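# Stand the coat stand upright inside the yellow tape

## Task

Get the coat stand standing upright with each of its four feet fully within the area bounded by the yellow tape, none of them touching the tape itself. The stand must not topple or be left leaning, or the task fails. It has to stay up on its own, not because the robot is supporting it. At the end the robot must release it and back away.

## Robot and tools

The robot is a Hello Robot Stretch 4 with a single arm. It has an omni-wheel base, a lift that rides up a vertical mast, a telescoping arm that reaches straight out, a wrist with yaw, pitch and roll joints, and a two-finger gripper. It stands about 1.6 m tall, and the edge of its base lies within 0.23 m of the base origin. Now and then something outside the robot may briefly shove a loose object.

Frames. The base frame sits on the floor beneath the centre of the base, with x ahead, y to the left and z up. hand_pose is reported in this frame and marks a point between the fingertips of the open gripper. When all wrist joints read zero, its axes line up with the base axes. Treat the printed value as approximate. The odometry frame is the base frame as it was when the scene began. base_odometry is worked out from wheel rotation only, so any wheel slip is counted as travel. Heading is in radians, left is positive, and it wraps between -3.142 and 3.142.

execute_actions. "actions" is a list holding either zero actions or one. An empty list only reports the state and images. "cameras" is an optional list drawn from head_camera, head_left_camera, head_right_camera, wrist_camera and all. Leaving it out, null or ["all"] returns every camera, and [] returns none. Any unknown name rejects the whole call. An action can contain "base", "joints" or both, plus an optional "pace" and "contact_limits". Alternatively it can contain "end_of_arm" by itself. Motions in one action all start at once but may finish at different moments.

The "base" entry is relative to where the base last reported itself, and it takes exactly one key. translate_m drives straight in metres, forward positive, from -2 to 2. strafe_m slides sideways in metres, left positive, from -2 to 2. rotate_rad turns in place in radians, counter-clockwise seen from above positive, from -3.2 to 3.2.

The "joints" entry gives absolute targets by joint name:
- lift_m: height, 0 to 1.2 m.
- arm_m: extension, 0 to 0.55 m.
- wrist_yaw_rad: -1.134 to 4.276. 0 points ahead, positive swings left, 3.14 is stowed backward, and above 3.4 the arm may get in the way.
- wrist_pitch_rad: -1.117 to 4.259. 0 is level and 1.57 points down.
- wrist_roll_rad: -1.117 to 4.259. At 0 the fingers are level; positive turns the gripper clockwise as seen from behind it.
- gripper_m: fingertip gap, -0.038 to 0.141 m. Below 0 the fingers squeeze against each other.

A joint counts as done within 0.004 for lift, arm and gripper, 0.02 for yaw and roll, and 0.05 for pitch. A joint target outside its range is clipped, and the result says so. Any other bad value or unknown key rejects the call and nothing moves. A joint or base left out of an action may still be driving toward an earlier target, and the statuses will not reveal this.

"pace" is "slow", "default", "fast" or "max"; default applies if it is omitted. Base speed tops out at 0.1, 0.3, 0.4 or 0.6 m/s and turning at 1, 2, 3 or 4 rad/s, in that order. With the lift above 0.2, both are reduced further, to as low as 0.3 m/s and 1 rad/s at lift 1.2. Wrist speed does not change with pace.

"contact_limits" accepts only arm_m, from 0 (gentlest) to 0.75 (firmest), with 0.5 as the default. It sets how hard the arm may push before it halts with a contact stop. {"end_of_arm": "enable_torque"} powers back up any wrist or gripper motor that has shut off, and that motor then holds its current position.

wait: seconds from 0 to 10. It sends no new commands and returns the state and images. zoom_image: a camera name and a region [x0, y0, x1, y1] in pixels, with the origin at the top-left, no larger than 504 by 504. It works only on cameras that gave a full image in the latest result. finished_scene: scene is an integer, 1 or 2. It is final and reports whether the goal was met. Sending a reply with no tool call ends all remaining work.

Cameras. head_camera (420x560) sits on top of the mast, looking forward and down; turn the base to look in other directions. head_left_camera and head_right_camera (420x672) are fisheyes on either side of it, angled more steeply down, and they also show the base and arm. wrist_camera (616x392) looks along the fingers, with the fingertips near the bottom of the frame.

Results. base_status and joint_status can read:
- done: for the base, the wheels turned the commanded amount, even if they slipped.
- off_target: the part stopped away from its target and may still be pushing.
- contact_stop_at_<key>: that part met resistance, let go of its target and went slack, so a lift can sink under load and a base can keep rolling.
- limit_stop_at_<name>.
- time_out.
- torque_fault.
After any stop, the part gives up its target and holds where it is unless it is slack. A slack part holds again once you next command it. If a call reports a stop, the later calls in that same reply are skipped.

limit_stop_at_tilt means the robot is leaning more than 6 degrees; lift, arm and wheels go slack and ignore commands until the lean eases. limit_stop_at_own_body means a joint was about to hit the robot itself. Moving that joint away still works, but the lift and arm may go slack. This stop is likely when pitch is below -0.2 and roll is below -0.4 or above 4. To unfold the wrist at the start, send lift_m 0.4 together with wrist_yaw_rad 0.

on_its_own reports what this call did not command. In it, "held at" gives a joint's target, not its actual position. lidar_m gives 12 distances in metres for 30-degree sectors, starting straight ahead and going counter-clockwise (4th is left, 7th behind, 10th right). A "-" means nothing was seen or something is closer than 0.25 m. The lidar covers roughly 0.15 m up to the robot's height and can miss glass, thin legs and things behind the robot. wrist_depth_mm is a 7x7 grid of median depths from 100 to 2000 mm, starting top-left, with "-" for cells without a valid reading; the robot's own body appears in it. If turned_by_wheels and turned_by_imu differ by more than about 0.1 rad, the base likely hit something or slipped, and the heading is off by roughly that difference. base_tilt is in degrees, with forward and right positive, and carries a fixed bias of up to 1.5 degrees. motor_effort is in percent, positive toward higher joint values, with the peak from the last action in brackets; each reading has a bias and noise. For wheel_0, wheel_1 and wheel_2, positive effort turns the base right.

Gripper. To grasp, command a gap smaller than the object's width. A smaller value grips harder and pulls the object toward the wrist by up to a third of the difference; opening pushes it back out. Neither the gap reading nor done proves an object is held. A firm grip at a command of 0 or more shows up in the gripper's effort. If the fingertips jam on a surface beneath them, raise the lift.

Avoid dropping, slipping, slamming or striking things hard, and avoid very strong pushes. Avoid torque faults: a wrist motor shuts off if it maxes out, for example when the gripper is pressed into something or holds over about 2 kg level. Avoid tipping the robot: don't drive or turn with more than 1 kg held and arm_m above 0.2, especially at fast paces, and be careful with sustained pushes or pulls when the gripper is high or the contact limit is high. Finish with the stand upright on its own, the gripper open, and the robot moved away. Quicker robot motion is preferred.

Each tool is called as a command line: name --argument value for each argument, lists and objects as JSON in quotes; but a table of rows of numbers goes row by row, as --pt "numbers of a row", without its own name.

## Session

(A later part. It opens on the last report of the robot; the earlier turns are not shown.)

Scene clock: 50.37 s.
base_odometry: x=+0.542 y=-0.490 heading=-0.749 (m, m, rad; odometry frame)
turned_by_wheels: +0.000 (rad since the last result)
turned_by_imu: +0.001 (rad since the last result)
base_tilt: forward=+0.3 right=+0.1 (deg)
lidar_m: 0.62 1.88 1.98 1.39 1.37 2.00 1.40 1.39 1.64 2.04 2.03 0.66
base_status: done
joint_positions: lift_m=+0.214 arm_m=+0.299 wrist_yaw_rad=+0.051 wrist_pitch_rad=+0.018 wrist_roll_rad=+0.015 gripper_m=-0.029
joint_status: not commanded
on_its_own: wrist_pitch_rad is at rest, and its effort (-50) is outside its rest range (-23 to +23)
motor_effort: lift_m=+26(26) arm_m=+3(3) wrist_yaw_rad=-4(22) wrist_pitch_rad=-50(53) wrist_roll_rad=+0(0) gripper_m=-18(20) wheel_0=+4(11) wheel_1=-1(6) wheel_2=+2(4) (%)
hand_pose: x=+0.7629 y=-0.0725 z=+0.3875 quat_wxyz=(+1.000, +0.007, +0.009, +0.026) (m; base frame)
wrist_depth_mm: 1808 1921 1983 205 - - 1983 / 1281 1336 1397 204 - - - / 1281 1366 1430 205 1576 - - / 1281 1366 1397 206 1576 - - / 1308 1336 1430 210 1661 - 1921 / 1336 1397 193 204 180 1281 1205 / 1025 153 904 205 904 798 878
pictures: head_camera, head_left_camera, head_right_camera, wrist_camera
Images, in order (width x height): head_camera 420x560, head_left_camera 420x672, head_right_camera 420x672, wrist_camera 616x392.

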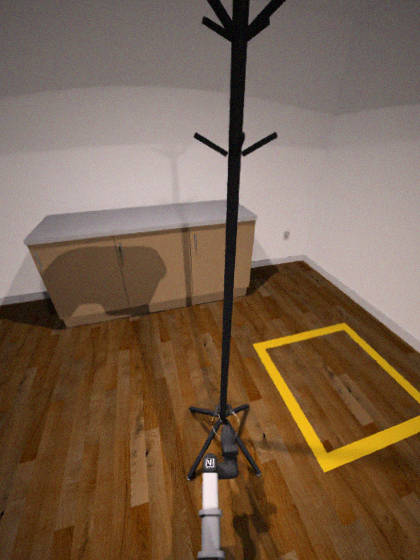

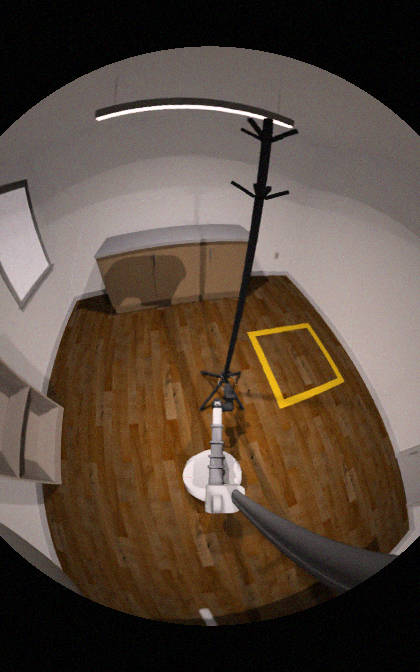

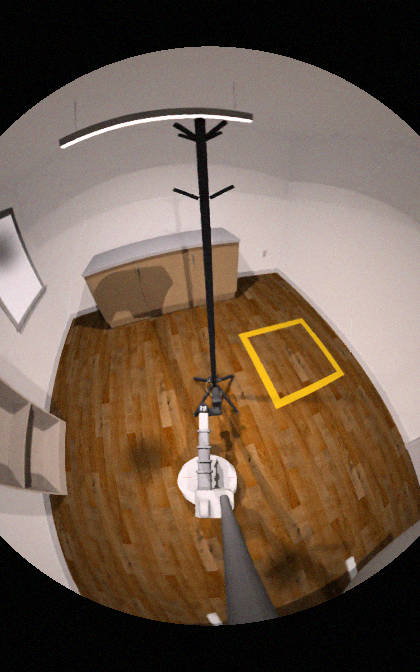

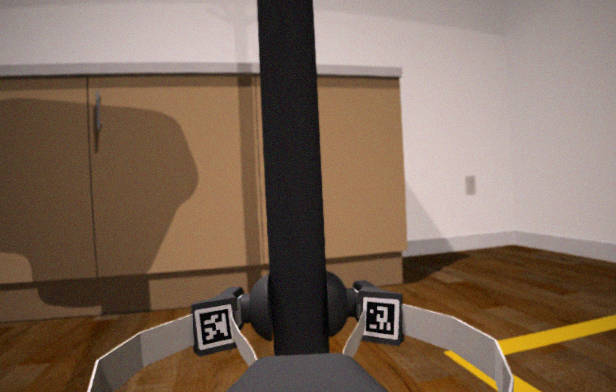

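execute_actions --actions '[{"base":{"strafe_m":-0.85},"pace":"slow"}]' --cameras '["head_camera"]'

execute_actions --actions '[{"base":{"translate_m":0.35},"pace":"slow"}]'

action 0: "base": strafe_m = -0.85 would last too long for one action: at the pace "slow" strafe_m can be at most 0.78 in either direction: name a faster pace, or command the rest in another action

Scene clock: 59.63 s.
base_odometry: x=+0.798 y=-0.728 heading=-0.749 (m, m, rad; odometry frame)
turned_by_wheels: +0.000 (rad since the last result)
turned_by_imu: -0.003 (rad since the last result)
base_tilt: forward=+0.3 right=+0.0 (deg)
lidar_m: 0.62 1.56 1.81 1.45 1.45 2.07 1.74 1.75 2.23 1.93 1.90 2.25
base_status: done
joint_positions: lift_m=+0.215 arm_m=+0.299 wrist_yaw_rad=+0.050 wrist_pitch_rad=+0.015 wrist_roll_rad=+0.015 gripper_m=-0.029
joint_status: not commanded
on_its_own: wrist_pitch_rad is at rest, and its effort (-42) is outside its rest range (-23 to +23)
motor_effort: lift_m=+24(26) arm_m=+3(3) wrist_yaw_rad=+0(20) wrist_pitch_rad=-42(53) wrist_roll_rad=+1(2) gripper_m=-16(21) wheel_0=+0(10) wheel_1=+3(7) wheel_2=-1(12) (%)
hand_pose: x=+0.7628 y=-0.0729 z=+0.3885 quat_wxyz=(+1.000, +0.007, +0.008, +0.025) (m; base frame)
wrist_depth_mm: 976 1025 1078 199 1921 1983 1921 / 976 1025 1078 201 1229 - 1921 / 976 1042 1098 202 1205 - 1863 / 946 1025 1098 200 1229 - 1921 / 991 1042 1098 200 1205 1983 1921 / 1025 1078 196 198 178 1308 1229 / 1025 154 904 200 917 831 866
pictures: head_camera, head_left_camera, head_right_camera, wrist_camera
Images, in order (width x height): head_camera 420x560, head_left_camera 420x672, head_right_camera 420x672, wrist_camera 616x392.

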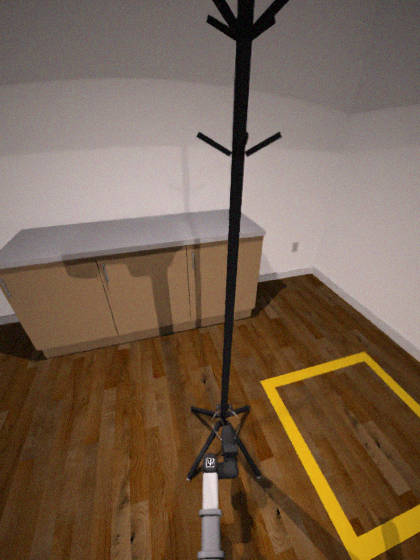

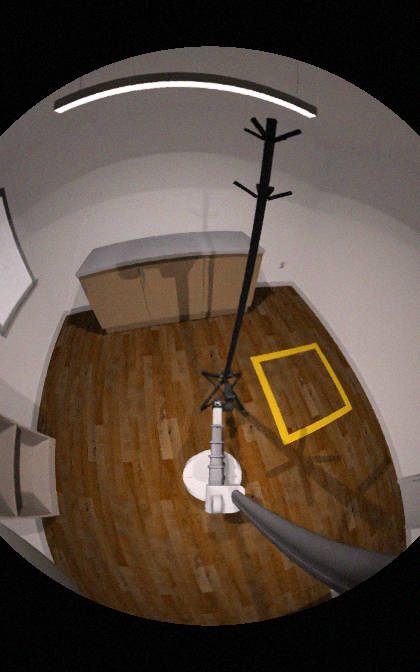

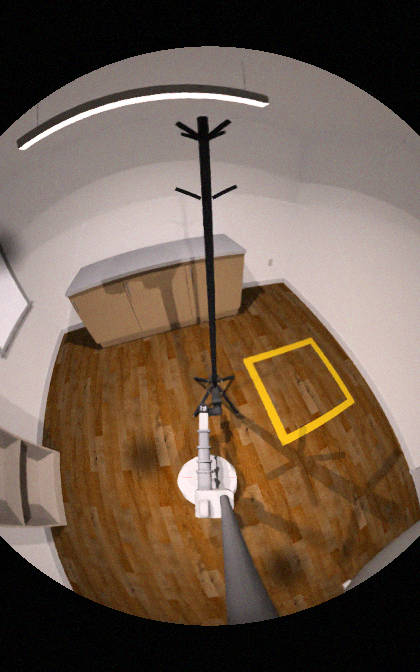

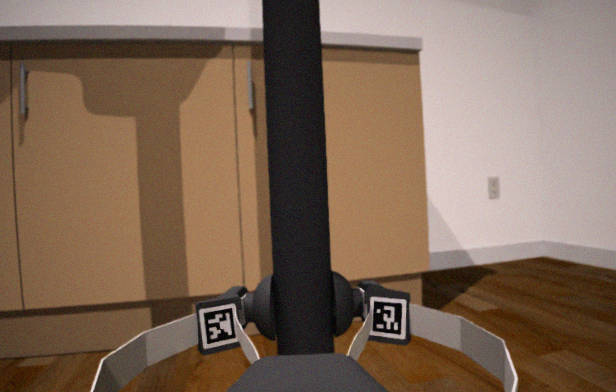

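execute_actions --actions '[{"base":{"strafe_m":-0.75},"pace":"slow"}]' --cameras '["head_camera","head_right_camera"]'

Scene clock: 68.97 s.
base_odometry: x=+0.288 y=-1.278 heading=-0.748 (m, m, rad; odometry frame)
turned_by_wheels: +0.000 (rad since the last result)
turned_by_imu: +0.008 (rad since the last result)
base_tilt: forward=+0.4 right=+0.0 (deg)
lidar_m: 0.61 1.76 2.05 2.21 2.22 1.87 1.53 1.56 1.39 1.19 1.20 0.65
base_status: done
joint_positions: lift_m=+0.215 arm_m=+0.299 wrist_yaw_rad=+0.054 wrist_pitch_rad=+0.015 wrist_roll_rad=+0.014 gripper_m=-0.029
joint_status: not commanded
on_its_own: wrist_pitch_rad is at rest, and its effort (-45) is outside its rest range (-23 to +23)
motor_effort: lift_m=+24(24) arm_m=+3(3) wrist_yaw_rad=-10(27) wrist_pitch_rad=-45(49) wrist_roll_rad=+2(1) gripper_m=-18(19) wheel_0=+3(11) wheel_1=+0(6) wheel_2=+2(8) (%)
hand_pose: x=+0.7631 y=-0.0719 z=+0.3883 quat_wxyz=(+1.000, +0.007, +0.008, +0.027) (m; base frame)
wrist_depth_mm: 1708 1756 1863 203 - 1499 1138 / 1138 1205 1863 201 - 1537 1138 / 1160 1205 1863 200 - 1537 1138 / 1160 1229 1808 199 - 1537 1182 / 1182 1205 1921 201 - 1537 1182 / 1229 1281 195 199 179 1281 1138 / 1025 152 904 199 917 809 891
pictures: head_camera, head_right_camera
Images, in order (width x height): head_camera 420x560, head_right_camera 420x672.

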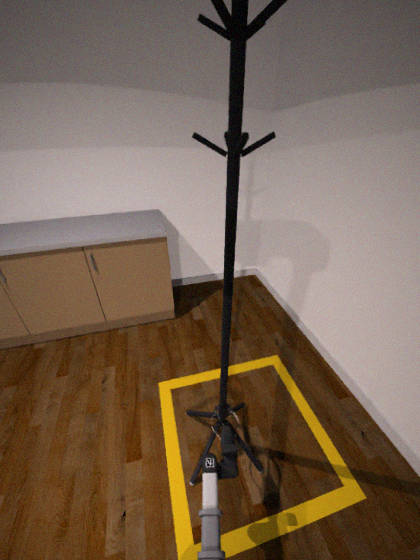

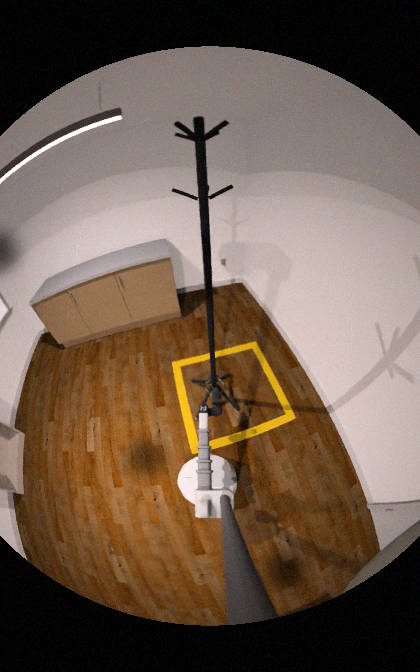

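execute_actions --actions '[{"base":{"strafe_m":-0.09},"pace":"slow"}]' --cameras '[]'

execute_actions --actions '[{"joints":{"lift_m":0.2,"wrist_pitch_rad":0},"pace":"slow"}]' --cameras '[]'

execute_actions --actions '[{"joints":{"gripper_m":0.12}}]' --cameras '[]'

execute_actions --actions '[{"base":{"translate_m":-0.4},"joints":{"arm_m":0}}]'

Scene clock: 72.70 s.
base_odometry: x=+0.227 y=-1.344 heading=-0.748 (m, m, rad; odometry frame)
turned_by_wheels: +0.000 (rad since the last result)
turned_by_imu: +0.001 (rad since the last result)
base_tilt: forward=+0.3 right=+0.1 (deg)
lidar_m: 0.62 1.75 2.07 2.28 2.32 1.81 1.54 1.55 1.30 1.12 1.12 0.62
base_status: done
joint_positions: lift_m=+0.215 arm_m=+0.299 wrist_yaw_rad=+0.052 wrist_pitch_rad=+0.015 wrist_roll_rad=+0.015 gripper_m=-0.029
joint_status: not commanded
on_its_own: wrist_pitch_rad is at rest, and its effort (-43) is outside its rest range (-23 to +23)
motor_effort: lift_m=+24(24) arm_m=+3(3) wrist_yaw_rad=-5(34) wrist_pitch_rad=-43(46) wrist_roll_rad=+1(2) gripper_m=-18(21) wheel_0=+2(9) wheel_1=+0(4) wheel_2=+2(9) (%)
hand_pose: x=+0.7629 y=-0.0724 z=+0.3884 quat_wxyz=(+1.000, +0.007, +0.008, +0.026) (m; base frame)
wrist_depth_mm: 1708 1863 1808 201 - 1366 1060 / 1160 1229 1921 200 - 1366 1042 / 1182 1229 1921 198 - 1397 1078 / 1182 1255 1921 199 - 1430 1060 / 1182 1229 1863 202 - 1366 1060 / 1255 1308 194 199 178 1281 1060 / 1008 152 917 199 917 831 878
pictures: none
No camera images: the call's "cameras" was empty. Leave "cameras" out to get every camera's image.

Scene clock: 73.53 s.
base_odometry: x=+0.227 y=-1.344 heading=-0.748 (m, m, rad; odometry frame)
turned_by_wheels: +0.000 (rad since the last result)
turned_by_imu: +0.000 (rad since the last result)
base_tilt: forward=+0.2 right=+0.0 (deg)
lidar_m: 0.62 1.77 2.08 2.31 2.30 1.82 1.53 1.55 1.29 1.10 1.12 0.68
base_status: not commanded
joint_positions: lift_m=+0.200 arm_m=+0.299 wrist_yaw_rad=+0.051 wrist_pitch_rad=-0.002 wrist_roll_rad=+0.015 gripper_m=-0.029
joint_status: all done
motor_effort: lift_m=+14(23) arm_m=+3(3) wrist_yaw_rad=-3(5) wrist_pitch_rad=+4(44) wrist_roll_rad=+2(1) gripper_m=-20(20) wheel_0=+2(2) wheel_1=+0(0) wheel_2=+2(2) (%)
hand_pose: x=+0.7629 y=-0.0726 z=+0.3790 quat_wxyz=(+1.000, +0.007, -0.001, +0.026) (m; base frame)
wrist_depth_mm: 1756 1808 1863 204 - 1366 1042 / 1182 1255 1863 202 - 1366 1060 / 1205 1255 1921 201 - 1430 1042 / 1182 1229 1921 201 - 1430 1078 / 1182 1255 1921 202 - 1397 1060 / 1205 1281 189 198 179 1281 1060 / 1098 153 946 196 960 854 946
pictures: none
No camera images: the call's "cameras" was empty. Leave "cameras" out to get every camera's image.

Scene clock: 75.80 s.
base_odometry: x=+0.227 y=-1.344 heading=-0.748 (m, m, rad; odometry frame)
turned_by_wheels: +0.000 (rad since the last result)
turned_by_imu: -0.001 (rad since the last result)
base_tilt: forward=+0.3 right=+0.2 (deg)
lidar_m: 0.63 1.77 2.06 2.29 2.30 1.83 1.50 1.52 1.31 1.10 1.12 0.66
base_status: not commanded
joint_positions: lift_m=+0.200 arm_m=+0.299 wrist_yaw_rad=+0.050 wrist_pitch_rad=+0.002 wrist_roll_rad=+0.015 gripper_m=+0.120
joint_status: all done
motor_effort: lift_m=+16(16) arm_m=+3(3) wrist_yaw_rad=-1(6) wrist_pitch_rad=-7(3) wrist_roll_rad=+0(1) gripper_m=+0(16) wheel_0=+2(2) wheel_1=+0(0) wheel_2=-1(2) (%)
hand_pose: x=+0.7629 y=-0.0728 z=+0.3779 quat_wxyz=(+1.000, +0.007, +0.001, +0.025) (m; base frame)
wrist_depth_mm: 1756 1756 1863 204 - 1366 1042 / 1182 1281 1863 203 - 1366 1008 / 1182 1255 1921 202 - 1397 1078 / 1182 1229 1921 201 - 1397 1078 / 1182 1255 1921 202 - 1366 1078 / 1205 1281 1430 204 1160 1229 1042 / 1078 1008 1008 143 1008 904 917
pictures: none
No camera images: the call's "cameras" was empty. Leave "cameras" out to get every camera's image.

Scene clock: 78.63 s.
base_odometry: x=-0.066 y=-1.072 heading=-0.748 (m, m, rad; odometry frame)
turned_by_wheels: +0.000 (rad since the last result)
turned_by_imu: +0.000 (rad since the last result)
base_tilt: forward=+0.5 right=+0.1 (deg)
lidar_m: 0.98 2.17 2.56 2.22 2.50 1.34 1.13 1.13 1.40 1.20 1.20 1.42
base_status: done
joint_positions: lift_m=+0.200 arm_m=+0.001 wrist_yaw_rad=+0.050 wrist_pitch_rad=+0.002 wrist_roll_rad=+0.015 gripper_m=+0.120
joint_status: all done
motor_effort: lift_m=+16(16) arm_m=-8(11) wrist_yaw_rad=+0(1) wrist_pitch_rad=-7(7) wrist_roll_rad=+1(0) gripper_m=-2(2) wheel_0=+0(6) wheel_1=-2(5) wheel_2=-2(7) (%)
hand_pose: x=+0.4649 y=-0.0729 z=+0.3778 quat_wxyz=(+1.000, +0.007, +0.001, +0.025) (m; base frame)
wrist_depth_mm: - - - - - 1576 1205 / - - - - - 1618 1229 / 1756 1863 1983 - - 1576 1255 / 1863 1921 - - - 1708 1229 / 1756 1921 - - - 1661 1281 / 1576 1430 1430 1281 842 1229 1229 / 1078 1025 1025 143 931 917 946
pictures: head_camera, head_left_camera, head_right_camera, wrist_camera
Images, in order (width x height): head_camera 420x560, head_left_camera 420x672, head_right_camera 420x672, wrist_camera 616x392.

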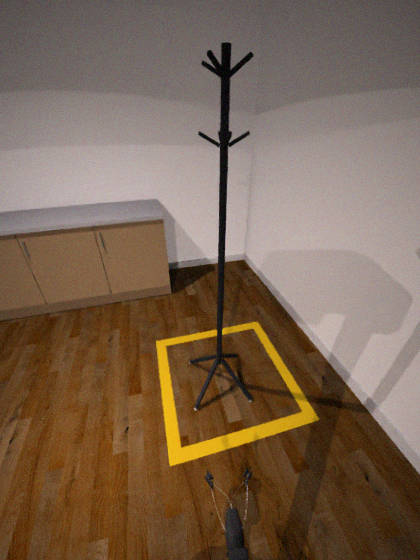

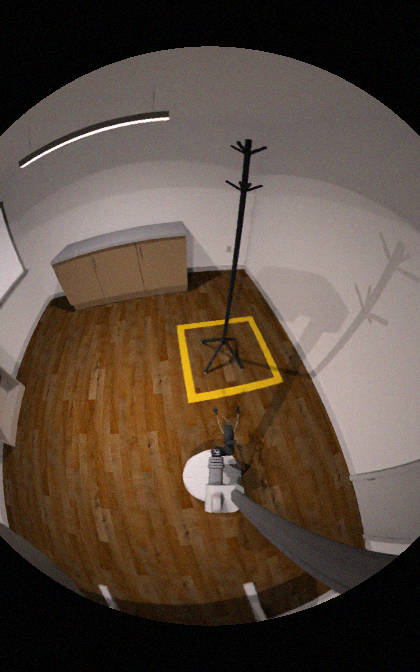

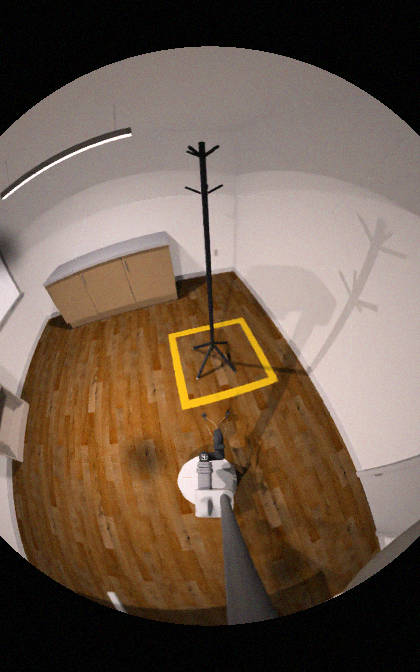

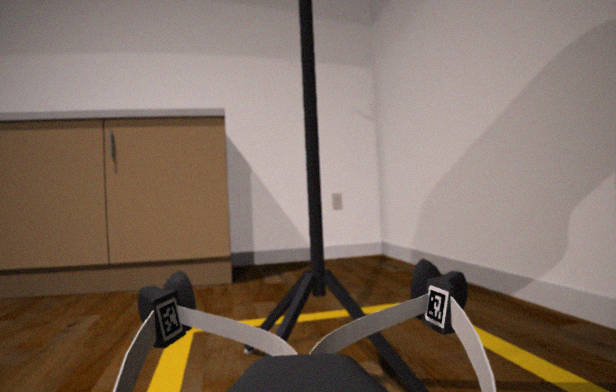

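finished_scene --scene 1

The scene is finished: the task was done.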